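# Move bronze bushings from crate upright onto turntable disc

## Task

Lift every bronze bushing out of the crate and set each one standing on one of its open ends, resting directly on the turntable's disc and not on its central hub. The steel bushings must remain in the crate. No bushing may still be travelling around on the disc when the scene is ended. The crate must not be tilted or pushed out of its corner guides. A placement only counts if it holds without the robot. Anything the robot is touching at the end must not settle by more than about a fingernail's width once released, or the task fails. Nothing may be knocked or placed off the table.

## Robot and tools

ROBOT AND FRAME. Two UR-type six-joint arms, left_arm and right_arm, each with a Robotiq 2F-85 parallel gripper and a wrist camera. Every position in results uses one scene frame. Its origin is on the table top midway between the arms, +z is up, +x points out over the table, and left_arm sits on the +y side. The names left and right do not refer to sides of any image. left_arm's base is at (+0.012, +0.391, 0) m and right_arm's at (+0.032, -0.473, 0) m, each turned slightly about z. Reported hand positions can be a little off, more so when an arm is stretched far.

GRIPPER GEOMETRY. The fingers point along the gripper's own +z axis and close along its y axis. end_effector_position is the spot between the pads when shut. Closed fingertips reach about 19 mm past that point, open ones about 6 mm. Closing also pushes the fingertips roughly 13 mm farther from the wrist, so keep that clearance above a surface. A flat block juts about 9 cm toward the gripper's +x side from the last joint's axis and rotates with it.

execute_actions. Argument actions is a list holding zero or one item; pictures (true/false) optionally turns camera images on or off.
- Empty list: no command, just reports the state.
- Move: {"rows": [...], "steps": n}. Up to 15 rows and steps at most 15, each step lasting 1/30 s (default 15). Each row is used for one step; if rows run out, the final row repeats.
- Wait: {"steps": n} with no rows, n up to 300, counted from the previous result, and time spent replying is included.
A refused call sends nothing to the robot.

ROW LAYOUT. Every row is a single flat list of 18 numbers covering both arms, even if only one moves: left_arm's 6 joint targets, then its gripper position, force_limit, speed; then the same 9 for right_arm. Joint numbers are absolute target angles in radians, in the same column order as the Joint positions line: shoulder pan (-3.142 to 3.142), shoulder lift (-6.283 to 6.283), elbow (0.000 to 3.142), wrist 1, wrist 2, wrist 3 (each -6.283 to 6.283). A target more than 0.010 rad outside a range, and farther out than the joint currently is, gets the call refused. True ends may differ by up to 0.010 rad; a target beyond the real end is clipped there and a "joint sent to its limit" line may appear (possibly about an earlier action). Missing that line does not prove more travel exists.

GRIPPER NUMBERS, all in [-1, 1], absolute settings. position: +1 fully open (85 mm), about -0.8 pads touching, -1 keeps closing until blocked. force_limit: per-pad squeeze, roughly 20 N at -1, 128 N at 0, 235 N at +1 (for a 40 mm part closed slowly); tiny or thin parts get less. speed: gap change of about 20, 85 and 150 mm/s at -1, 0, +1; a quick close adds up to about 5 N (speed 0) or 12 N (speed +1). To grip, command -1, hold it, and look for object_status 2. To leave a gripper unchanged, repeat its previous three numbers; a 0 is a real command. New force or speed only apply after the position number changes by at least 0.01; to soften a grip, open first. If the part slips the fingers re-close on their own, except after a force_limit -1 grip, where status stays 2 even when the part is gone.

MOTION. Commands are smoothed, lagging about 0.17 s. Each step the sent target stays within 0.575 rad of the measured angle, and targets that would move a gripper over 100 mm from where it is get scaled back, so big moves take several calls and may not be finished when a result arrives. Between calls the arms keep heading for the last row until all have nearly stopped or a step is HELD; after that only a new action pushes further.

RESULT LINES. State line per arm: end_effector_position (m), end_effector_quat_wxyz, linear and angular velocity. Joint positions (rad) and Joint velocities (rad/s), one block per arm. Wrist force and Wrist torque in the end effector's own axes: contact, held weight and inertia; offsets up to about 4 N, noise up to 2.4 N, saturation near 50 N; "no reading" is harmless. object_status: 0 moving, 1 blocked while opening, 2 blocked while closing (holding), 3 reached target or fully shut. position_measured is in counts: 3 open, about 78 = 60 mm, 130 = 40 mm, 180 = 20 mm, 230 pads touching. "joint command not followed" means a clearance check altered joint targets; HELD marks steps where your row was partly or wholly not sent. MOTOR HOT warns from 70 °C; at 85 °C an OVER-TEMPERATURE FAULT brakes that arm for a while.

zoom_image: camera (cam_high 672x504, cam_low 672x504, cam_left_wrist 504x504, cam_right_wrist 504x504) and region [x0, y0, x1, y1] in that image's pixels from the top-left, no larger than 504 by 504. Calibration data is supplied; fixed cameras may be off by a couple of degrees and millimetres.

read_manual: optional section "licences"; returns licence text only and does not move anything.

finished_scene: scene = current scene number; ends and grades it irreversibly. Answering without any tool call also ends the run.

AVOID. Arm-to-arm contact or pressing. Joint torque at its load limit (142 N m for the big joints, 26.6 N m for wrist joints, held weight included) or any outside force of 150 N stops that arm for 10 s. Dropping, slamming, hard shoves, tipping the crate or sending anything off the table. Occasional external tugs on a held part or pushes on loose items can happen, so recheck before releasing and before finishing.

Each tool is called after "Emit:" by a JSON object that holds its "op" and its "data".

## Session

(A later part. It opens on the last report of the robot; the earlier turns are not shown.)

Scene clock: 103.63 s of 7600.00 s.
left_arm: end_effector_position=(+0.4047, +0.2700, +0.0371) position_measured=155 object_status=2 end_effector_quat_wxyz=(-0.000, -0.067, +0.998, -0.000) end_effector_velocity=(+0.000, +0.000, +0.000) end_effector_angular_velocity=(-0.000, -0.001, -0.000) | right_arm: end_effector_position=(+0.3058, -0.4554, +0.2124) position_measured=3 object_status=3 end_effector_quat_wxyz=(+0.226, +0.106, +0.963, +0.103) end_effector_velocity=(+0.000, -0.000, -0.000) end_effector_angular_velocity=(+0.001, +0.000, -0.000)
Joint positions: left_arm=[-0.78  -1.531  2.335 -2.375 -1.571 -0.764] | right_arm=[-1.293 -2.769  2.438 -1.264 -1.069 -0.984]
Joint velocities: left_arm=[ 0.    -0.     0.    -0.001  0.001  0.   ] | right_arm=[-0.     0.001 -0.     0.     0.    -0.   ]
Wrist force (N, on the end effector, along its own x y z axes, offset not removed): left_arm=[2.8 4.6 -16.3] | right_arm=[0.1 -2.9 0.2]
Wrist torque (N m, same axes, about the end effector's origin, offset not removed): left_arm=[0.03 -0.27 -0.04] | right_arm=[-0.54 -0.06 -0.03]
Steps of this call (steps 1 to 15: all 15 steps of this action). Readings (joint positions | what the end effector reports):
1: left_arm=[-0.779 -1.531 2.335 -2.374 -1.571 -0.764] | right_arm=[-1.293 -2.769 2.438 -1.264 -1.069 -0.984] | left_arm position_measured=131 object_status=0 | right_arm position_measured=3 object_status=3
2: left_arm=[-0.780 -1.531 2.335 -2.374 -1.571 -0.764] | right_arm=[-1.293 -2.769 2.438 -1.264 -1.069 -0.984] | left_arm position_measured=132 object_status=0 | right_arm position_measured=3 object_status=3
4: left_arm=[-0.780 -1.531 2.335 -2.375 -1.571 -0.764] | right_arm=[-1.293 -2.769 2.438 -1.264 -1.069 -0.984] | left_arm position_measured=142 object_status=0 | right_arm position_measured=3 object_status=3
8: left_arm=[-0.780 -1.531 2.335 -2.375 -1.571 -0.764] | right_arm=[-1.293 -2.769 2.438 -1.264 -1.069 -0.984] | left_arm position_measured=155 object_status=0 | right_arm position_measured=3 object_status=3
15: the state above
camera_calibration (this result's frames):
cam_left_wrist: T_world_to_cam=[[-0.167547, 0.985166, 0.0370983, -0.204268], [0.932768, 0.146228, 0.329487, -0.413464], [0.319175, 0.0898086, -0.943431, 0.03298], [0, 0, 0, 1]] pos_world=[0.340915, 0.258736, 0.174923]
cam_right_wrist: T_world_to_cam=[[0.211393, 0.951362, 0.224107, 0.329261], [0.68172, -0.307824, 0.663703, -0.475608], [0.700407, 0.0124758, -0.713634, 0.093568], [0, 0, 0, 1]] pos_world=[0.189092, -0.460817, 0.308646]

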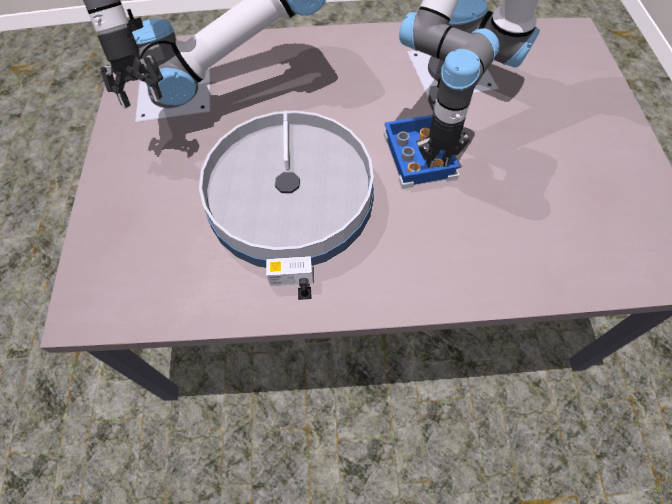

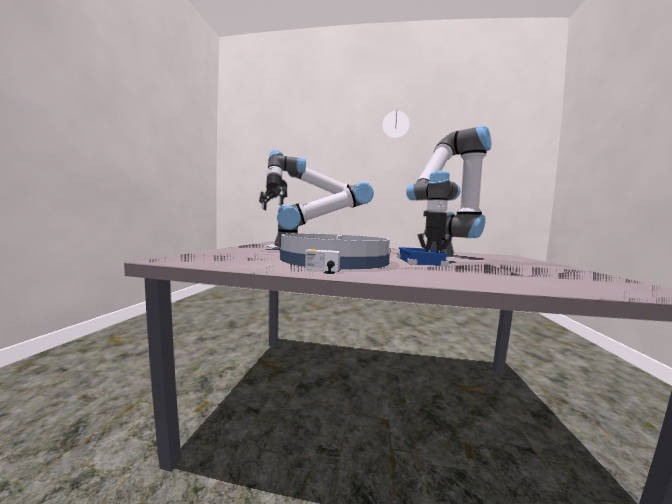

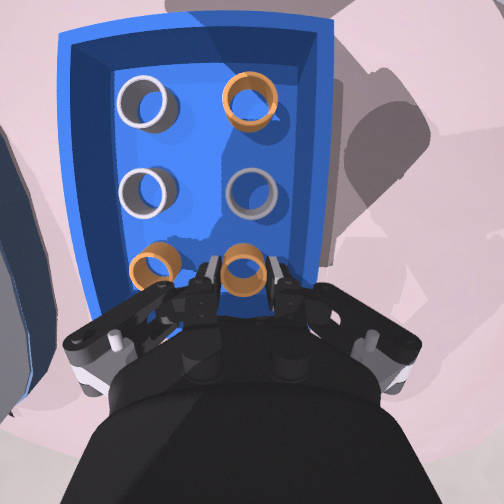

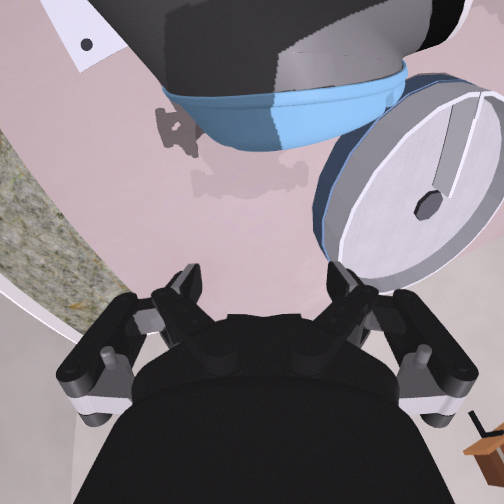

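Emit:
{"op": "execute_actions", "data": {"actions": [{"rows":[[-0.7797,-1.574,2.308,-2.305,-1.571,-0.7645,-1,-0.5,0,-1.293,-2.769,2.438,-1.264,-1.069,-0.984,1,0,0],[-0.7797,-1.574,2.308,-2.305,-1.571,-0.7645,-1,-0.5,0,-1.293,-2.769,2.438,-1.264,-1.069,-0.984,1,0,0],[-0.7797,-1.617,2.279,-2.233,-1.571,-0.7645,-1,-0.5,0,-1.293,-2.769,2.438,-1.264,-1.069,-0.984,1,0,0],[-0.7797,-1.617,2.279,-2.233,-1.571,-0.7645,-1,-0.5,0,-1.293,-2.769,2.438,-1.264,-1.069,-0.984,1,0,0],[-0.7797,-1.658,2.248,-2.16,-1.571,-0.7645,-1,-0.5,0,-1.293,-2.769,2.438,-1.264,-1.069,-0.984,1,0,0],[-0.7797,-1.658,2.248,-2.16,-1.571,-0.7645,-1,-0.5,0,-1.293,-2.769,2.438,-1.264,-1.069,-0.984,1,0,0],[-0.7797,-1.712,2.18,-2.04,-1.571,-0.7645,-1,-0.5,0,-1.293,-2.769,2.438,-1.264,-1.069,-0.984,1,0,0],[-0.7797,-1.712,2.18,-2.04,-1.571,-0.7645,-1,-0.5,0,-1.293,-2.769,2.438,-1.264,-1.069,-0.984,1,0,0],[-0.7797,-1.7612,2.1045,-1.9141,-1.571,-0.7645,-1,-0.5,0,-1.293,-2.769,2.438,-1.264,-1.069,-0.984,1,0,0]],"steps":15}], "pictures": false}}

Emit:
{"op": "execute_actions", "data": {"actions": [{"rows":[[-1.147,-1.3485,1.6843,-1.9066,-1.571,-0.7645,-1,-0.5,0,-1.293,-2.769,2.438,-1.264,-1.069,-0.984,1,0,0]],"steps":15}], "pictures": false}}

Emit:
{"op": "execute_actions", "data": {"actions": [{"steps":10}], "pictures": false}}

Emit:
{"op": "execute_actions", "data": {"actions": [{"rows":[[-1.147,-1.2799,1.791,-2.0819,-1.571,-0.7645,-1,-0.5,0,-1.293,-2.769,2.438,-1.264,-1.069,-0.984,1,0,0]],"steps":15}]}}

Scene clock: 125.70 s of 7600.00 s.
left_arm: end_effector_position=(+0.4067, +0.2685, +0.1676) position_measured=155 object_status=2 end_effector_quat_wxyz=(+0.001, -0.067, +0.998, -0.001) end_effector_velocity=(-0.019, +0.014, +0.126) end_effector_angular_velocity=(+0.024, +0.031, +0.001) | right_arm: end_effector_position=(+0.3058, -0.4554, +0.2124) position_measured=3 object_status=3 end_effector_quat_wxyz=(+0.226, +0.106, +0.963, +0.103) end_effector_velocity=(-0.000, -0.000, +0.000) end_effector_angular_velocity=(+0.000, +0.001, -0.000)
Joint positions: left_arm=[-0.78  -1.745  2.126 -1.957 -1.571 -0.765] | right_arm=[-1.293 -2.769  2.438 -1.264 -1.069 -0.984]
Joint velocities: left_arm=[-0.    -0.169 -0.223  0.431  0.001 -0.001] | right_arm=[ 0.     0.    -0.     0.    -0.001  0.   ]
Wrist force (N, on the end effector, along its own x y z axes, offset not removed): left_arm=[0.9 2.6 0.9] | right_arm=[-0.2 -1.3 0.4]
Wrist torque (N m, same axes, about the end effector's origin, offset not removed): left_arm=[0.29 -0.31 -0.13] | right_arm=[-0.26 0.05 -0.08]
Steps of this call (steps 1 to 15: the robot went on to your last target; steps 16 to 647: nothing new was sent; steps 648 to 662: all 15 steps of this action). Readings (joint positions | what the end effector reports):
648: left_arm=[-0.780 -1.532 2.335 -2.374 -1.571 -0.765] | right_arm=[-1.293 -2.769 2.438 -1.264 -1.069 -0.984] | left_arm position_measured=155 object_status=2 | right_arm position_measured=3 object_status=3
649: left_arm=[-0.780 -1.537 2.331 -2.366 -1.571 -0.764] | right_arm=[-1.293 -2.769 2.438 -1.264 -1.069 -0.984] | left_arm position_measured=155 object_status=2 | right_arm position_measured=3 object_status=3
651: left_arm=[-0.780 -1.560 2.317 -2.331 -1.571 -0.765] | right_arm=[-1.293 -2.769 2.438 -1.264 -1.069 -0.984] | left_arm position_measured=155 object_status=2 | right_arm position_measured=3 object_status=3
655: left_arm=[-0.780 -1.630 2.265 -2.212 -1.571 -0.764] | right_arm=[-1.293 -2.769 2.438 -1.264 -1.069 -0.984] | left_arm position_measured=155 object_status=2 | right_arm position_measured=3 object_status=3
662: the state above

Scene clock: 126.20 s of 7600.00 s.
left_arm: end_effector_position=(+0.4350, +0.0258, +0.1829) position_measured=155 object_status=2 end_effector_quat_wxyz=(+0.000, +0.094, +0.996, -0.000) end_effector_velocity=(-0.039, -0.356, -0.025) end_effector_angular_velocity=(+0.006, +0.003, -0.438) | right_arm: end_effector_position=(+0.3058, -0.4554, +0.2124) position_measured=3 object_status=3 end_effector_quat_wxyz=(+0.226, +0.106, +0.963, +0.103) end_effector_velocity=(+0.000, +0.000, +0.000) end_effector_angular_velocity=(-0.003, -0.001, +0.001)
Joint positions: left_arm=[-1.103 -1.398  1.737 -1.91  -1.571 -0.765] | right_arm=[-1.293 -2.769  2.438 -1.264 -1.069 -0.984]
Joint velocities: left_arm=[-0.438  0.494 -0.525  0.037  0.001 -0.001] | right_arm=[ 0.    -0.002 -0.    -0.     0.    -0.001]
Wrist force (N, on the end effector, along its own x y z axes, offset not removed): left_arm=[0.1 -6.0 1.9] | right_arm=[-0.1 -3.1 -0.1]
Wrist torque (N m, same axes, about the end effector's origin, offset not removed): left_arm=[-0.95 -0.12 -0.04] | right_arm=[-0.50 -0.04 -0.08]
Steps of this call (steps 1 to 15: all 15 steps of this action). Readings (joint positions | what the end effector reports):
1: left_arm=[-0.780 -1.749 2.120 -1.945 -1.571 -0.765] | right_arm=[-1.293 -2.769 2.438 -1.264 -1.069 -0.984] | left_arm position_measured=155 object_status=2 | right_arm position_measured=3 object_status=3
2: left_arm=[-0.789 -1.744 2.107 -1.939 -1.571 -0.765] | right_arm=[-1.293 -2.769 2.438 -1.264 -1.069 -0.984] | left_arm position_measured=155 object_status=2 | right_arm position_measured=3 object_status=3
4: left_arm=[-0.839 -1.692 2.048 -1.935 -1.571 -0.765] | right_arm=[-1.293 -2.769 2.438 -1.264 -1.069 -0.984] | left_arm position_measured=155 object_status=2 | right_arm position_measured=3 object_status=3
8: left_arm=[-0.942 -1.577 1.927 -1.925 -1.571 -0.765] | right_arm=[-1.293 -2.769 2.438 -1.264 -1.069 -0.984] | left_arm position_measured=155 object_status=2 | right_arm position_measured=3 object_status=3
15: the state above

Scene clock: 126.53 s of 7600.00 s.
left_arm: end_effector_position=(+0.4301, -0.0087, +0.1802) position_measured=155 object_status=2 end_effector_quat_wxyz=(-0.000, +0.115, +0.993, -0.000) end_effector_velocity=(-0.002, -0.012, -0.001) end_effector_angular_velocity=(+0.000, -0.001, -0.015) | right_arm: end_effector_position=(+0.3058, -0.4554, +0.2124) position_measured=3 object_status=3 end_effector_quat_wxyz=(+0.226, +0.106, +0.963, +0.103) end_effector_velocity=(-0.000, -0.000, -0.000) end_effector_angular_velocity=(+0.001, +0.002, -0.001)
Joint positions: left_arm=[-1.145 -1.35   1.686 -1.907 -1.571 -0.764] | right_arm=[-1.293 -2.769  2.438 -1.264 -1.069 -0.984]
Joint velocities: left_arm=[-0.015  0.016 -0.019  0.001  0.001 -0.   ] | right_arm=[-0.     0.     0.     0.    -0.001  0.001]
Wrist force (N, on the end effector, along its own x y z axes, offset not removed): left_arm=[0.7 1.8 1.8] | right_arm=[-0.3 -3.2 0.6]
Wrist torque (N m, same axes, about the end effector's origin, offset not removed): left_arm=[0.16 -0.16 -0.08] | right_arm=[-0.49 -0.06 -0.02]
Steps of this call (steps 1 to 10: the robot went on to your last target). Readings (joint positions | what the end effector reports):
1: left_arm=[-1.116 -1.384 1.722 -1.909 -1.571 -0.765] | right_arm=[-1.293 -2.769 2.438 -1.264 -1.069 -0.984] | left_arm position_measured=155 object_status=2 | right_arm position_measured=3 object_status=3
2: left_arm=[-1.125 -1.374 1.711 -1.909 -1.571 -0.765] | right_arm=[-1.293 -2.769 2.438 -1.264 -1.069 -0.984] | left_arm position_measured=155 object_status=2 | right_arm position_measured=3 object_status=3
4: left_arm=[-1.136 -1.361 1.698 -1.908 -1.571 -0.765] | right_arm=[-1.293 -2.769 2.438 -1.264 -1.069 -0.984] | left_arm position_measured=155 object_status=2 | right_arm position_measured=3 object_status=3
8: left_arm=[-1.144 -1.352 1.688 -1.907 -1.571 -0.765] | right_arm=[-1.293 -2.769 2.438 -1.264 -1.069 -0.984] | left_arm position_measured=155 object_status=2 | right_arm position_measured=3 object_status=3
10: the state above

Scene clock: 127.03 s of 7600.00 s.
left_arm: end_effector_position=(+0.4299, -0.0099, +0.1109) position_measured=155 object_status=2 end_effector_quat_wxyz=(-0.000, +0.116, +0.993, +0.000) end_effector_velocity=(-0.000, +0.000, -0.008) end_effector_angular_velocity=(-0.003, -0.002, -0.002) | right_arm: end_effector_position=(+0.3058, -0.4554, +0.2124) position_measured=3 object_status=3 end_effector_quat_wxyz=(+0.226, +0.106, +0.963, +0.103) end_effector_velocity=(+0.001, +0.000, +0.001) end_effector_angular_velocity=(+0.001, -0.003, +0.000)
Joint positions: left_arm=[-1.147 -1.281  1.79  -2.079 -1.571 -0.764] | right_arm=[-1.293 -2.769  2.438 -1.264 -1.069 -0.984]
Joint velocities: left_arm=[-0.     0.007  0.014 -0.025  0.     0.001] | right_arm=[ 0.001  0.    -0.    -0.     0.003  0.001]
Wrist force (N, on the end effector, along its own x y z axes, offset not removed): left_arm=[-0.1 1.3 2.3] | right_arm=[0.0 -3.1 -0.5]
Wrist torque (N m, same axes, about the end effector's origin, offset not removed): left_arm=[0.09 -0.03 0.07] | right_arm=[-0.50 -0.05 -0.03]
Steps of this call (steps 1 to 15: all 15 steps of this action). Readings (joint positions | what the end effector reports):
1: left_arm=[-1.146 -1.349 1.686 -1.907 -1.571 -0.765] | right_arm=[-1.293 -2.769 2.438 -1.264 -1.069 -0.984] | left_arm position_measured=155 object_status=2 | right_arm position_measured=3 object_status=3
2: left_arm=[-1.146 -1.342 1.693 -1.916 -1.571 -0.765] | right_arm=[-1.293 -2.769 2.438 -1.264 -1.069 -0.984] | left_arm position_measured=155 object_status=2 | right_arm position_measured=3 object_status=3
4: left_arm=[-1.147 -1.314 1.734 -1.975 -1.571 -0.764] | right_arm=[-1.293 -2.769 2.438 -1.264 -1.069 -0.984] | left_arm position_measured=155 object_status=2 | right_arm position_measured=3 object_status=3
8: left_arm=[-1.147 -1.289 1.776 -2.054 -1.571 -0.765] | right_arm=[-1.293 -2.769 2.438 -1.264 -1.069 -0.984] | left_arm position_measured=155 object_status=2 | right_arm position_measured=3 object_status=3
15: the state above
camera_calibration (this result's frames):
cam_left_wrist: T_world_to_cam=[[0.197398, 0.979611, 0.0373668, -0.0840066], [0.923144, -0.198577, 0.329199, -0.419655], [0.329907, -0.0304882, -0.943521, 0.113921], [0, 0, 0, 1]] pos_world=[0.366402, 0.00243337, 0.248776]
cam_right_wrist: T_world_to_cam=[[0.211393, 0.951362, 0.224107, 0.329261], [0.68172, -0.307824, 0.663703, -0.475608], [0.700407, 0.0124759, -0.713634, 0.093568], [0, 0, 0, 1]] pos_world=[0.189092, -0.460817, 0.308646]

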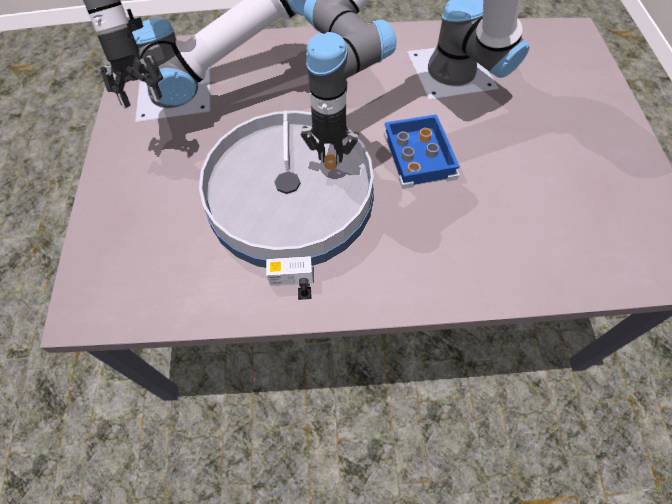

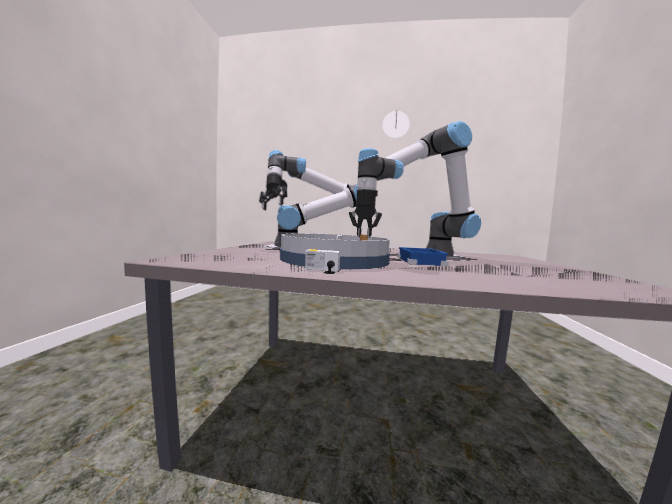

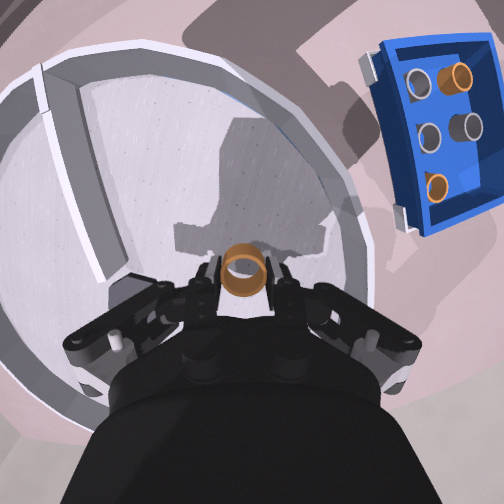

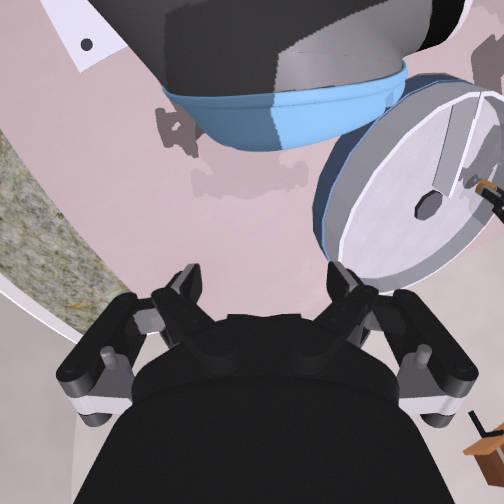

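Emit:
{"op": "execute_actions", "data": {"actions": [{"rows":[[-1.147,-1.2546,1.816,-2.132,-1.571,-0.7645,-1,-0.5,0,-1.293,-2.769,2.438,-1.264,-1.069,-0.984,1,0,0]],"steps":15}]}}

Emit:
{"op": "zoom_image", "data": {"camera": "cam_high", "region": [280, 110, 380, 210]}}

Emit:
{"op": "zoom_image", "data": {"camera": "cam_right_wrist", "region": [404, 130, 504, 230]}}

Scene clock: 135.37 s of 7600.00 s.
left_arm: end_effector_position=(+0.4300, -0.0100, +0.0901) position_measured=155 object_status=2 end_effector_quat_wxyz=(-0.000, +0.116, +0.993, +0.000) end_effector_velocity=(+0.000, -0.000, -0.002) end_effector_angular_velocity=(-0.001, -0.001, -0.000) | right_arm: end_effector_position=(+0.3058, -0.4554, +0.2124) position_measured=3 object_status=3 end_effector_quat_wxyz=(+0.226, +0.106, +0.963, +0.103) end_effector_velocity=(-0.000, -0.000, -0.000) end_effector_angular_velocity=(-0.001, +0.001, +0.001)
Joint positions: left_arm=[-1.147 -1.255  1.816 -2.131 -1.571 -0.765] | right_arm=[-1.293 -2.769  2.438 -1.264 -1.069 -0.984]
Joint velocities: left_arm=[-0.     0.002  0.002 -0.006  0.     0.   ] | right_arm=[-0.    -0.     0.    -0.    -0.001 -0.001]
Wrist force (N, on the end effector, along its own x y z axes, offset not removed): left_arm=[1.0 -0.4 2.5] | right_arm=[0.9 -1.2 0.1]
Wrist torque (N m, same axes, about the end effector's origin, offset not removed): left_arm=[-0.16 -0.27 -0.11] | right_arm=[-0.20 -0.29 0.07]
Steps of this call (steps 1 to 15: the robot went on to your last target; steps 16 to 235: nothing new was sent; steps 236 to 250: all 15 steps of this action). Readings (joint positions | what the end effector reports):
236: left_arm=[-1.147 -1.280 1.791 -2.082 -1.571 -0.765] | right_arm=[-1.293 -2.769 2.438 -1.264 -1.069 -0.984] | left_arm position_measured=155 object_status=2 | right_arm position_measured=3 object_status=3
237: left_arm=[-1.147 -1.276 1.795 -2.089 -1.571 -0.765] | right_arm=[-1.293 -2.769 2.438 -1.264 -1.069 -0.984] | left_arm position_measured=155 object_status=2 | right_arm position_measured=3 object_status=3
239: left_arm=[-1.147 -1.266 1.805 -2.108 -1.571 -0.764] | right_arm=[-1.293 -2.769 2.438 -1.264 -1.069 -0.984] | left_arm position_measured=155 object_status=2 | right_arm position_measured=3 object_status=3
243: left_arm=[-1.147 -1.258 1.813 -2.126 -1.571 -0.765] | right_arm=[-1.293 -2.769 2.438 -1.264 -1.069 -0.984] | left_arm position_measured=155 object_status=2 | right_arm position_measured=3 object_status=3
250: the state above
camera_calibration (this result's frames):
cam_left_wrist: T_world_to_cam=[[0.197416, 0.979609, 0.0373317, -0.0831432], [0.923119, -0.19858, 0.329267, -0.412874], [0.329966, -0.0305409, -0.943499, 0.0942231], [0, 0, 0, 1]] pos_world=[0.366455, 0.00233706, 0.227949]
cam_right_wrist: T_world_to_cam=[[0.211393, 0.951362, 0.224107, 0.329261], [0.68172, -0.307824, 0.663703, -0.475608], [0.700407, 0.012476, -0.713634, 0.093568], [0, 0, 0, 1]] pos_world=[0.189092, -0.460817, 0.308646]

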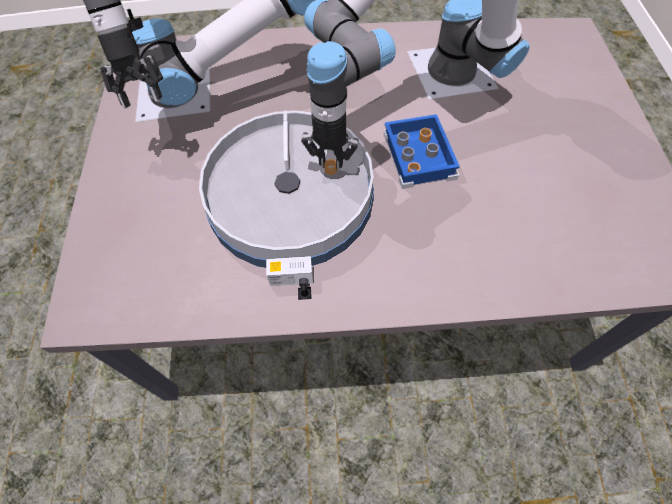

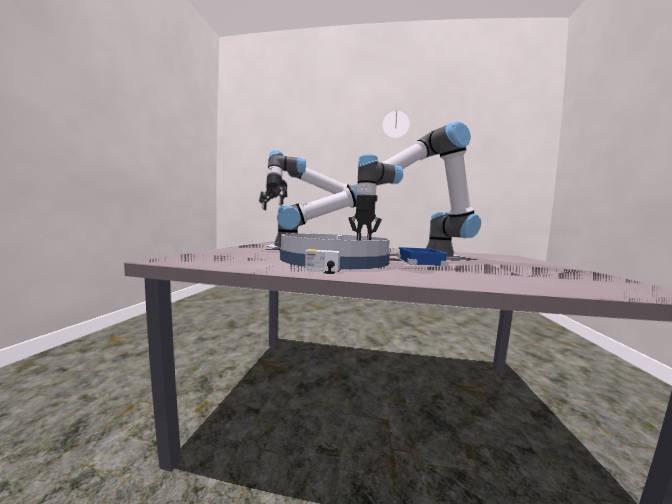

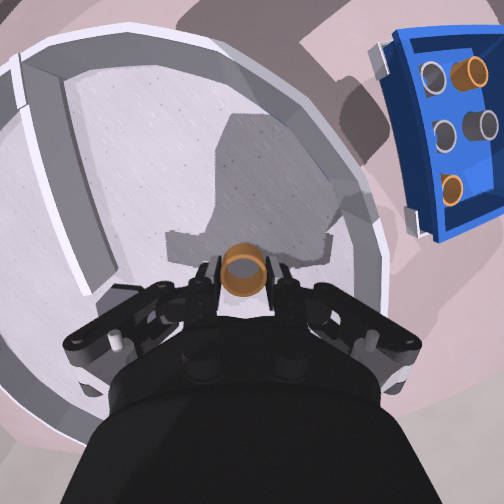

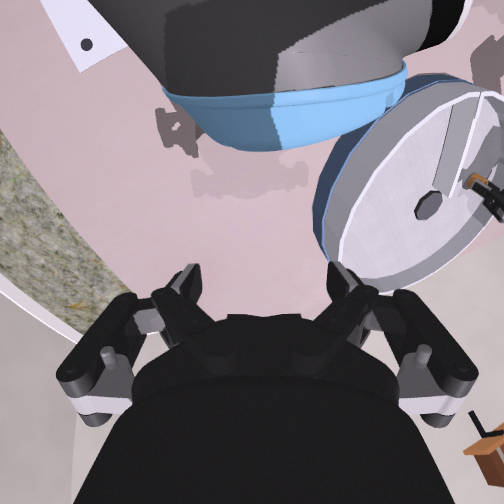

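Region (280, 110, 380, 210) of cam_high's 672x504 image, scaled by 5.040, with more detail than that image has.

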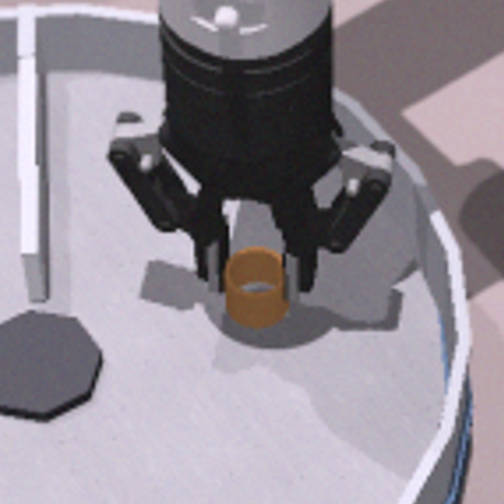

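Region (404, 130, 504, 230) of cam_right_wrist's 504x504 image, scaled by 5.040, with more detail than that image has.

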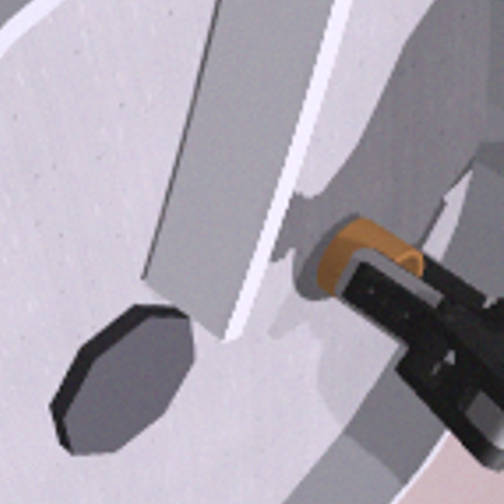

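Emit:
{"op": "execute_actions", "data": {"actions": [{"rows":[[-1.147,-1.2496,1.8208,-2.142,-1.571,-0.7645,-1,-0.5,0,-1.293,-2.769,2.438,-1.264,-1.069,-0.984,1,0,0]],"steps":12}], "pictures": false}}

Scene clock: 140.57 s of 7600.00 s.
left_arm: end_effector_position=(+0.4300, -0.0100, +0.0861) position_measured=155 object_status=2 end_effector_quat_wxyz=(-0.000, +0.116, +0.993, -0.000) end_effector_velocity=(-0.001, -0.000, -0.002) end_effector_angular_velocity=(+0.002, +0.001, -0.002) | right_arm: end_effector_position=(+0.3058, -0.4554, +0.2124) position_measured=3 object_status=3 end_effector_quat_wxyz=(+0.226, +0.106, +0.963, +0.103) end_effector_velocity=(+0.000, +0.000, +0.000) end_effector_angular_velocity=(+0.001, -0.001, -0.000)
Joint positions: left_arm=[-1.147 -1.25   1.821 -2.142 -1.571 -0.765] | right_arm=[-1.293 -2.769  2.438 -1.264 -1.069 -0.984]
Joint velocities: left_arm=[-0.001  0.003  0.001 -0.002 -0.     0.001] | right_arm=[ 0.     0.001 -0.    -0.     0.001  0.001]
Wrist force (N, on the end effector, along its own x y z axes, offset not removed): left_arm=[-0.2 0.0 3.0] | right_arm=[0.1 -2.6 0.8]
Wrist torque (N m, same axes, about the end effector's origin, offset not removed): left_arm=[-0.09 -0.07 -0.06] | right_arm=[-0.43 -0.09 -0.03]
Steps of this call (steps 1 to 15: the robot went on to your last target; steps 16 to 144: nothing new was sent; steps 145 to 156: all 12 steps of this action). Readings (joint positions | what the end effector reports):
145: left_arm=[-1.147 -1.255 1.816 -2.132 -1.571 -0.765] | right_arm=[-1.293 -2.769 2.438 -1.264 -1.069 -0.984] | left_arm position_measured=155 object_status=2 | right_arm position_measured=3 object_status=3
146: left_arm=[-1.147 -1.254 1.817 -2.134 -1.571 -0.764] | right_arm=[-1.293 -2.769 2.438 -1.264 -1.069 -0.984] | left_arm position_measured=155 object_status=2 | right_arm position_measured=3 object_status=3
148: left_arm=[-1.147 -1.252 1.819 -2.138 -1.571 -0.765] | right_arm=[-1.293 -2.769 2.438 -1.264 -1.069 -0.984] | left_arm position_measured=155 object_status=2 | right_arm position_measured=3 object_status=3
152: left_arm=[-1.147 -1.250 1.820 -2.141 -1.571 -0.765] | right_arm=[-1.293 -2.769 2.438 -1.264 -1.069 -0.984] | left_arm position_measured=155 object_status=2 | right_arm position_measured=3 object_status=3
156: the state above

Emit:
{"op": "execute_actions", "data": {"actions": [{"rows":[[-1.147,-1.2458,1.8244,-2.1494,-1.571,-0.7645,-1,-0.5,0,-1.293,-2.769,2.438,-1.264,-1.069,-0.984,1,0,0]],"steps":12}], "pictures": false}}

Scene clock: 144.63 s of 7600.00 s.
left_arm: end_effector_position=(+0.4300, -0.0101, +0.0833) position_measured=155 object_status=2 end_effector_quat_wxyz=(+0.000, +0.116, +0.993, -0.000) end_effector_velocity=(-0.001, +0.001, -0.002) end_effector_angular_velocity=(+0.003, +0.002, -0.000) | right_arm: end_effector_position=(+0.3058, -0.4554, +0.2124) position_measured=3 object_status=3 end_effector_quat_wxyz=(+0.226, +0.106, +0.963, +0.103) end_effector_velocity=(+0.000, +0.000, +0.000) end_effector_angular_velocity=(-0.000, -0.001, -0.001)
Joint positions: left_arm=[-1.147 -1.246  1.824 -2.149 -1.571 -0.765] | right_arm=[-1.293 -2.769  2.438 -1.264 -1.069 -0.984]
Joint velocities: left_arm=[-0.     0.002  0.002 -0.001  0.    -0.   ] | right_arm=[-0.    -0.001 -0.     0.     0.001  0.001]
Wrist force (N, on the end effector, along its own x y z axes, offset not removed): left_arm=[8.4 -2.3 -49.5] | right_arm=[-1.0 -1.0 0.5]
Wrist torque (N m, same axes, about the end effector's origin, offset not removed): left_arm=[0.18 -0.56 -0.11] | right_arm=[-0.10 0.16 0.01]
Steps of this call (steps 1 to 15: the robot went on to your last target; steps 16 to 110: nothing new was sent; steps 111 to 122: all 12 steps of this action). Readings (joint positions | what the end effector reports):
111: left_arm=[-1.147 -1.250 1.821 -2.142 -1.571 -0.765] | right_arm=[-1.293 -2.769 2.438 -1.264 -1.069 -0.984] | left_arm position_measured=155 object_status=2 | right_arm position_measured=3 object_status=3
112: left_arm=[-1.147 -1.249 1.821 -2.143 -1.571 -0.765] | right_arm=[-1.293 -2.769 2.438 -1.264 -1.069 -0.984] | left_arm position_measured=155 object_status=2 | right_arm position_measured=3 object_status=3
114: left_arm=[-1.147 -1.248 1.823 -2.146 -1.571 -0.765] | right_arm=[-1.293 -2.769 2.438 -1.264 -1.069 -0.984] | left_arm position_measured=155 object_status=2 | right_arm position_measured=3 object_status=3
118: left_arm=[-1.147 -1.247 1.824 -2.149 -1.571 -0.765] | right_arm=[-1.293 -2.769 2.438 -1.264 -1.069 -0.984] | left_arm position_measured=155 object_status=2 | right_arm position_measured=3 object_status=3
122: the state above

Contact near 0.085. Release and rise.

Emit:
{"op": "execute_actions", "data": {"actions": [{"rows":[[-1.147,-1.247,1.8232,-2.147,-1.571,-0.7645,-0.02,-0.5,0,-1.293,-2.769,2.438,-1.264,-1.069,-0.984,1,0,0]],"steps":10}], "pictures": false}}

Emit:
{"op": "execute_actions", "data": {"actions": [{"rows":[[-1.147,-1.2799,1.791,-2.0819,-1.571,-0.7645,-0.02,-0.5,0,-1.293,-2.769,2.438,-1.264,-1.069,-0.984,1,0,0],[-1.147,-1.2799,1.791,-2.0819,-1.571,-0.7645,-0.02,-0.5,0,-1.293,-2.769,2.438,-1.264,-1.069,-0.984,1,0,0],[-1.147,-1.2799,1.791,-2.0819,-1.571,-0.7645,-0.02,-0.5,0,-1.293,-2.769,2.438,-1.264,-1.069,-0.984,1,0,0],[-1.147,-1.3485,1.6843,-1.9066,-1.571,-0.7645,-0.02,-0.5,0,-1.293,-2.769,2.438,-1.264,-1.069,-0.984,1,0,0]],"steps":15}]}}

Scene clock: 152.70 s of 7600.00 s.
left_arm: end_effector_position=(+0.4298, -0.0097, +0.0834) position_measured=132 object_status=0 end_effector_quat_wxyz=(-0.000, +0.116, +0.993, +0.000) end_effector_velocity=(+0.001, -0.002, +0.003) end_effector_angular_velocity=(-0.005, -0.003, +0.001) | right_arm: end_effector_position=(+0.3058, -0.4554, +0.2124) position_measured=3 object_status=3 end_effector_quat_wxyz=(+0.226, +0.106, +0.963, +0.103) end_effector_velocity=(-0.000, -0.000, -0.000) end_effector_angular_velocity=(+0.001, +0.001, -0.000)
Joint positions: left_arm=[-1.147 -1.246  1.824 -2.147 -1.571 -0.765] | right_arm=[-1.293 -2.769  2.438 -1.264 -1.069 -0.984]
Joint velocities: left_arm=[ 0.    -0.002 -0.004  0.001 -0.    -0.001] | right_arm=[-0.     0.001  0.    -0.    -0.     0.   ]
Wrist force (N, on the end effector, along its own x y z axes, offset not removed): left_arm=[3.4 2.9 0.9] | right_arm=[-0.5 -3.3 -0.5]
Wrist torque (N m, same axes, about the end effector's origin, offset not removed): left_arm=[0.40 -0.72 -0.02] | right_arm=[-0.51 -0.03 -0.04]
Steps of this call (steps 1 to 15: the robot went on to your last target; steps 16 to 232: nothing new was sent; steps 233 to 242: all 10 steps of this action). Readings (joint positions | what the end effector reports):
233: left_arm=[-1.147 -1.246 1.824 -2.149 -1.571 -0.765] | right_arm=[-1.293 -2.769 2.438 -1.264 -1.069 -0.984] | left_arm position_measured=155 object_status=0 | right_arm position_measured=3 object_status=3
234: left_arm=[-1.147 -1.246 1.824 -2.149 -1.571 -0.765] | right_arm=[-1.293 -2.769 2.438 -1.264 -1.069 -0.984] | left_arm position_measured=155 object_status=0 | right_arm position_measured=3 object_status=3
236: left_arm=[-1.147 -1.246 1.824 -2.148 -1.571 -0.765] | right_arm=[-1.293 -2.769 2.438 -1.264 -1.069 -0.984] | left_arm position_measured=145 object_status=0 | right_arm position_measured=3 object_status=3
240: left_arm=[-1.147 -1.246 1.824 -2.147 -1.571 -0.765] | right_arm=[-1.293 -2.769 2.438 -1.264 -1.069 -0.984] | left_arm position_measured=132 object_status=0 | right_arm position_measured=3 object_status=3
242: the state above

Scene clock: 153.20 s of 7600.00 s.
left_arm: end_effector_position=(+0.4302, -0.0103, +0.1774) position_measured=131 object_status=3 end_effector_quat_wxyz=(+0.000, +0.116, +0.993, -0.000) end_effector_velocity=(-0.003, +0.004, +0.026) end_effector_angular_velocity=(+0.009, +0.006, -0.000) | right_arm: end_effector_position=(+0.3058, -0.4554, +0.2124) position_measured=3 object_status=3 end_effector_quat_wxyz=(+0.226, +0.106, +0.963, +0.103) end_effector_velocity=(+0.000, -0.000, +0.000) end_effector_angular_velocity=(-0.001, -0.000, -0.001)
Joint positions: left_arm=[-1.147 -1.346  1.688 -1.914 -1.571 -0.765] | right_arm=[-1.293 -2.769  2.438 -1.264 -1.069 -0.984]
Joint velocities: left_arm=[-0.001 -0.026 -0.041  0.078  0.    -0.001] | right_arm=[-0.    -0.001 -0.    -0.    -0.     0.001]
Wrist force (N, on the end effector, along its own x y z axes, offset not removed): left_arm=[1.4 1.1 3.1] | right_arm=[0.0 -0.8 -0.6]
Wrist torque (N m, same axes, about the end effector's origin, offset not removed): left_arm=[0.10 -0.35 -0.08] | right_arm=[-0.16 -0.06 -0.06]
Steps of this call (steps 1 to 15: all 15 steps of this action). Readings (joint positions | what the end effector reports):
1: left_arm=[-1.147 -1.247 1.823 -2.147 -1.571 -0.765] | right_arm=[-1.293 -2.769 2.438 -1.264 -1.069 -0.984] | left_arm position_measured=132 object_status=0 | right_arm position_measured=3 object_status=3
2: left_arm=[-1.147 -1.252 1.819 -2.139 -1.571 -0.765] | right_arm=[-1.293 -2.769 2.438 -1.264 -1.069 -0.984] | left_arm position_measured=132 object_status=0 | right_arm position_measured=3 object_status=3
4: left_arm=[-1.147 -1.265 1.805 -2.113 -1.571 -0.765] | right_arm=[-1.293 -2.769 2.438 -1.264 -1.069 -0.984] | left_arm position_measured=132 object_status=0 | right_arm position_measured=3 object_status=3
8: left_arm=[-1.147 -1.321 1.728 -1.990 -1.571 -0.764] | right_arm=[-1.293 -2.769 2.438 -1.264 -1.069 -0.984] | left_arm position_measured=131 object_status=3 | right_arm position_measured=3 object_status=3
15: the state above
camera_calibration (this result's frames):
cam_left_wrist: T_world_to_cam=[[0.197334, 0.979657, 0.036497, -0.0859961], [0.922923, -0.198201, 0.330046, -0.441925], [0.330565, -0.0314452, -0.943259, 0.176213], [0, 0, 0, 1]] pos_world=[0.366582, 0.00219763, 0.315209]
cam_right_wrist: T_world_to_cam=[[0.211393, 0.951362, 0.224107, 0.329261], [0.68172, -0.307824, 0.663703, -0.475608], [0.700407, 0.0124759, -0.713634, 0.0935679], [0, 0, 0, 1]] pos_world=[0.189092, -0.460817, 0.308646]

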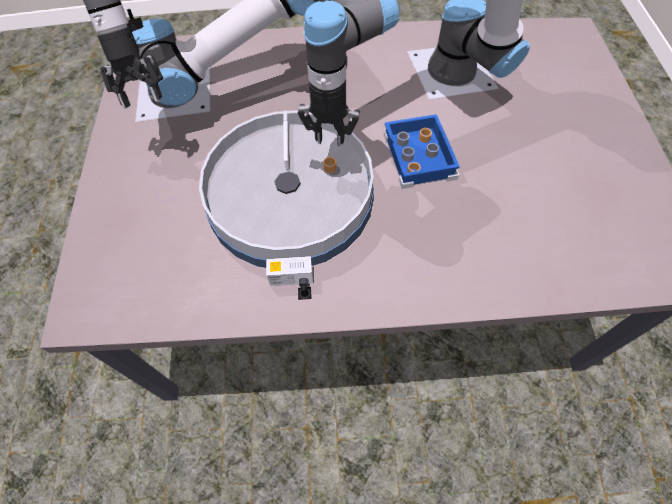

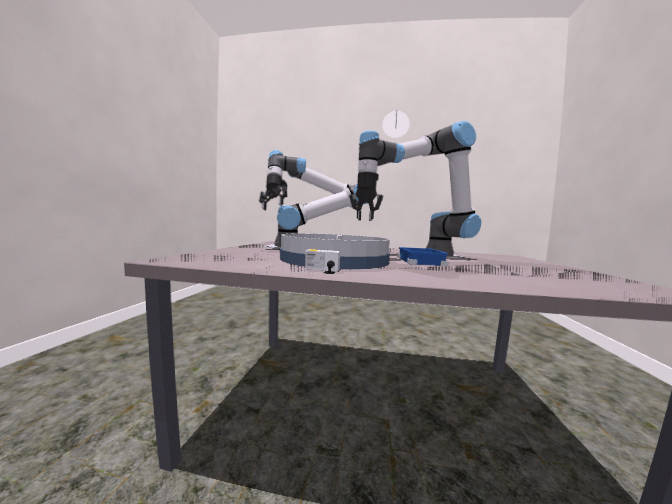

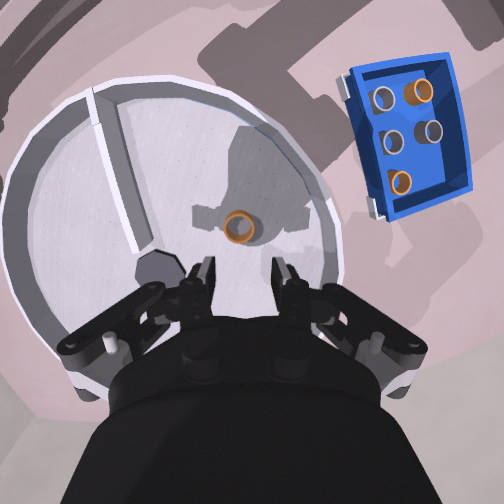

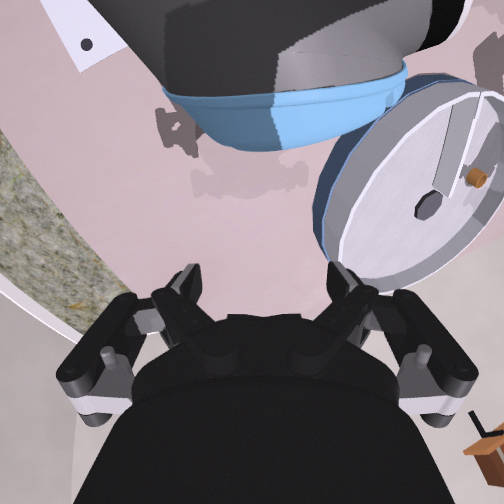

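Emit:
{"op": "execute_actions", "data": {"actions": [{"rows":[[-0.8879,-1.6774,2.0623,-1.9557,-1.571,-0.8727,-0.02,-0.5,0,-1.293,-2.769,2.438,-1.264,-1.069,-0.984,1,0,0]],"steps":15}], "pictures": false}}

Emit:
{"op": "execute_actions", "data": {"actions": [{"rows":[[-0.8879,-1.5433,2.2165,-2.244,-1.571,-0.8727,-0.02,-0.5,0,-1.293,-2.769,2.438,-1.264,-1.069,-0.984,1,0,0]],"steps":15}]}}

Emit:
{"op": "zoom_image", "data": {"camera": "cam_left_wrist", "region": [120, 90, 372, 340]}}

Scene clock: 170.63 s of 7600.00 s.
left_arm: end_effector_position=(+0.4145, +0.1975, +0.1721) position_measured=131 object_status=3 end_effector_quat_wxyz=(+0.000, -0.058, +0.998, -0.000) end_effector_velocity=(-0.035, +0.113, -0.020) end_effector_angular_velocity=(+0.006, +0.008, +0.190) | right_arm: end_effector_position=(+0.3058, -0.4554, +0.2124) position_measured=3 object_status=3 end_effector_quat_wxyz=(+0.226, +0.106, +0.963, +0.103) end_effector_velocity=(-0.000, -0.000, -0.000) end_effector_angular_velocity=(-0.001, +0.001, +0.000)
Joint positions: left_arm=[-0.902 -1.659  2.041 -1.953 -1.571 -0.867] | right_arm=[-1.293 -2.769  2.438 -1.264 -1.069 -0.984]
Joint velocities: left_arm=[ 0.137 -0.181  0.215 -0.024 -0.001 -0.053] | right_arm=[-0.    -0.001  0.     0.    -0.001 -0.001]
Wrist force (N, on the end effector, along its own x y z axes, offset not removed): left_arm=[2.5 3.1 1.6] | right_arm=[-1.1 -3.0 0.3]
Wrist torque (N m, same axes, about the end effector's origin, offset not removed): left_arm=[0.20 -0.43 0.00] | right_arm=[-0.51 0.13 -0.07]
Steps of this call (steps 1 to 15: the robot went on to your last target; steps 16 to 508: nothing new was sent; steps 509 to 523: all 15 steps of this action). Readings (joint positions | what the end effector reports):
509: left_arm=[-1.147 -1.349 1.685 -1.907 -1.571 -0.765] | right_arm=[-1.293 -2.769 2.438 -1.264 -1.069 -0.984] | left_arm position_measured=131 object_status=3 | right_arm position_measured=3 object_status=3
510: left_arm=[-1.139 -1.357 1.693 -1.910 -1.571 -0.771] | right_arm=[-1.293 -2.769 2.438 -1.264 -1.069 -0.984] | left_arm position_measured=131 object_status=3 | right_arm position_measured=3 object_status=3
512: left_arm=[-1.094 -1.411 1.751 -1.919 -1.571 -0.791] | right_arm=[-1.293 -2.769 2.438 -1.264 -1.069 -0.984] | left_arm position_measured=131 object_status=3 | right_arm position_measured=3 object_status=3
516: left_arm=[-1.004 -1.526 1.884 -1.935 -1.571 -0.827] | right_arm=[-1.293 -2.769 2.438 -1.264 -1.069 -0.984] | left_arm position_measured=131 object_status=3 | right_arm position_measured=3 object_status=3
523: the state above

Scene clock: 171.13 s of 7600.00 s.
left_arm: end_effector_position=(+0.4109, +0.2085, +0.0762) position_measured=131 object_status=3 end_effector_quat_wxyz=(-0.000, -0.067, +0.998, +0.000) end_effector_velocity=(+0.001, +0.000, -0.012) end_effector_angular_velocity=(-0.007, -0.009, +0.002) | right_arm: end_effector_position=(+0.3058, -0.4554, +0.2124) position_measured=3 object_status=3 end_effector_quat_wxyz=(+0.226, +0.106, +0.963, +0.103) end_effector_velocity=(+0.000, +0.000, +0.000) end_effector_angular_velocity=(+0.000, -0.000, +0.000)
Joint positions: left_arm=[-0.888 -1.545  2.214 -2.239 -1.571 -0.873] | right_arm=[-1.293 -2.769  2.438 -1.264 -1.069 -0.984]
Joint velocities: left_arm=[ 0.001  0.018  0.023 -0.052  0.001 -0.001] | right_arm=[ 0.     0.001 -0.    -0.     0.    -0.   ]
Wrist force (N, on the end effector, along its own x y z axes, offset not removed): left_arm=[1.1 1.3 0.9] | right_arm=[-2.0 -1.7 -1.4]
Wrist torque (N m, same axes, about the end effector's origin, offset not removed): left_arm=[0.05 -0.27 0.10] | right_arm=[-0.27 0.25 -0.04]
Steps of this call (steps 1 to 15: all 15 steps of this action). Readings (joint positions | what the end effector reports):
1: left_arm=[-0.898 -1.664 2.048 -1.955 -1.571 -0.869] | right_arm=[-1.293 -2.769 2.438 -1.264 -1.069 -0.984] | left_arm position_measured=131 object_status=3 | right_arm position_measured=3 object_status=3
2: left_arm=[-0.895 -1.660 2.060 -1.964 -1.571 -0.870] | right_arm=[-1.293 -2.769 2.438 -1.264 -1.069 -0.984] | left_arm position_measured=131 object_status=3 | right_arm position_measured=3 object_status=3
4: left_arm=[-0.891 -1.615 2.120 -2.036 -1.571 -0.871] | right_arm=[-1.293 -2.769 2.438 -1.264 -1.069 -0.984] | left_arm position_measured=131 object_status=3 | right_arm position_measured=3 object_status=3
8: left_arm=[-0.889 -1.562 2.192 -2.188 -1.571 -0.872] | right_arm=[-1.293 -2.769 2.438 -1.264 -1.069 -0.984] | left_arm position_measured=131 object_status=3 | right_arm position_measured=3 object_status=3
15: the state above
camera_calibration (this result's frames):
cam_left_wrist: T_world_to_cam=[[-0.167381, 0.985158, 0.0380469, -0.144259], [0.933092, 0.145839, 0.328739, -0.423232], [0.318311, 0.090526, -0.943654, 0.0736573], [0, 0, 0, 1]] pos_world=[0.347322, 0.197174, 0.214128]
cam_right_wrist: T_world_to_cam=[[0.211393, 0.951362, 0.224107, 0.329261], [0.68172, -0.307824, 0.663703, -0.475608], [0.700407, 0.0124757, -0.713634, 0.093568], [0, 0, 0, 1]] pos_world=[0.189092, -0.460817, 0.308646]

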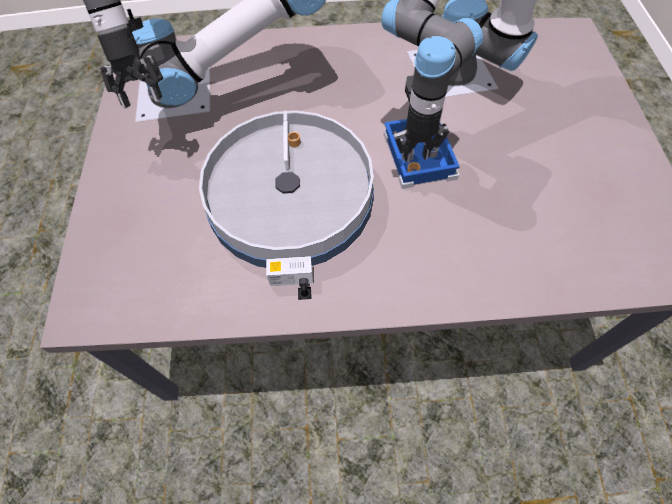

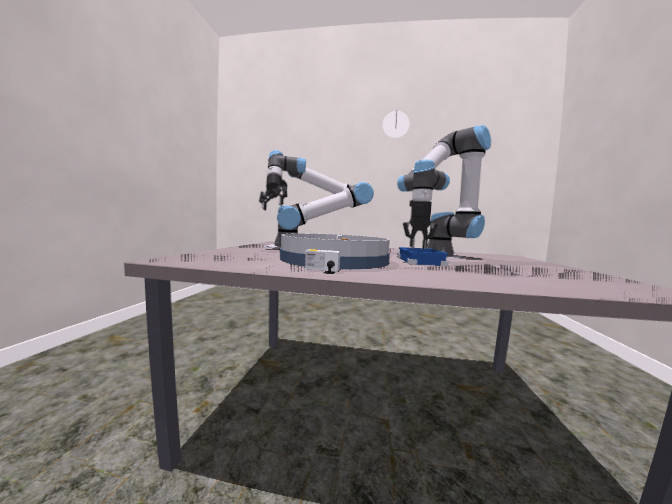

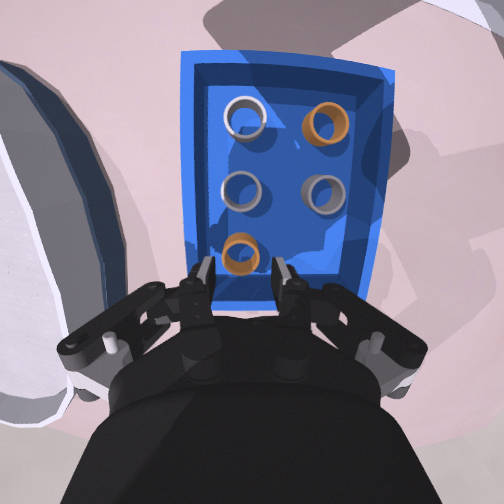

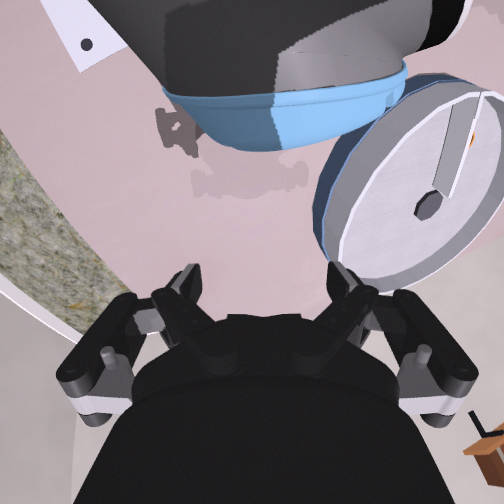

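Region (120, 90, 372, 340) of cam_left_wrist's 504x504 image, scaled by 2.000, with more detail than that image has; it fills the top 500 rows of this view, and the rest is white.

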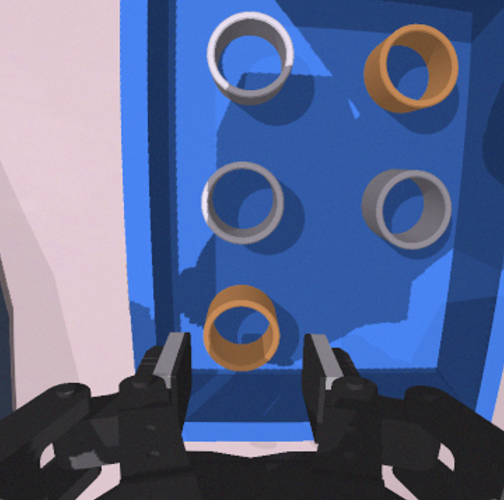

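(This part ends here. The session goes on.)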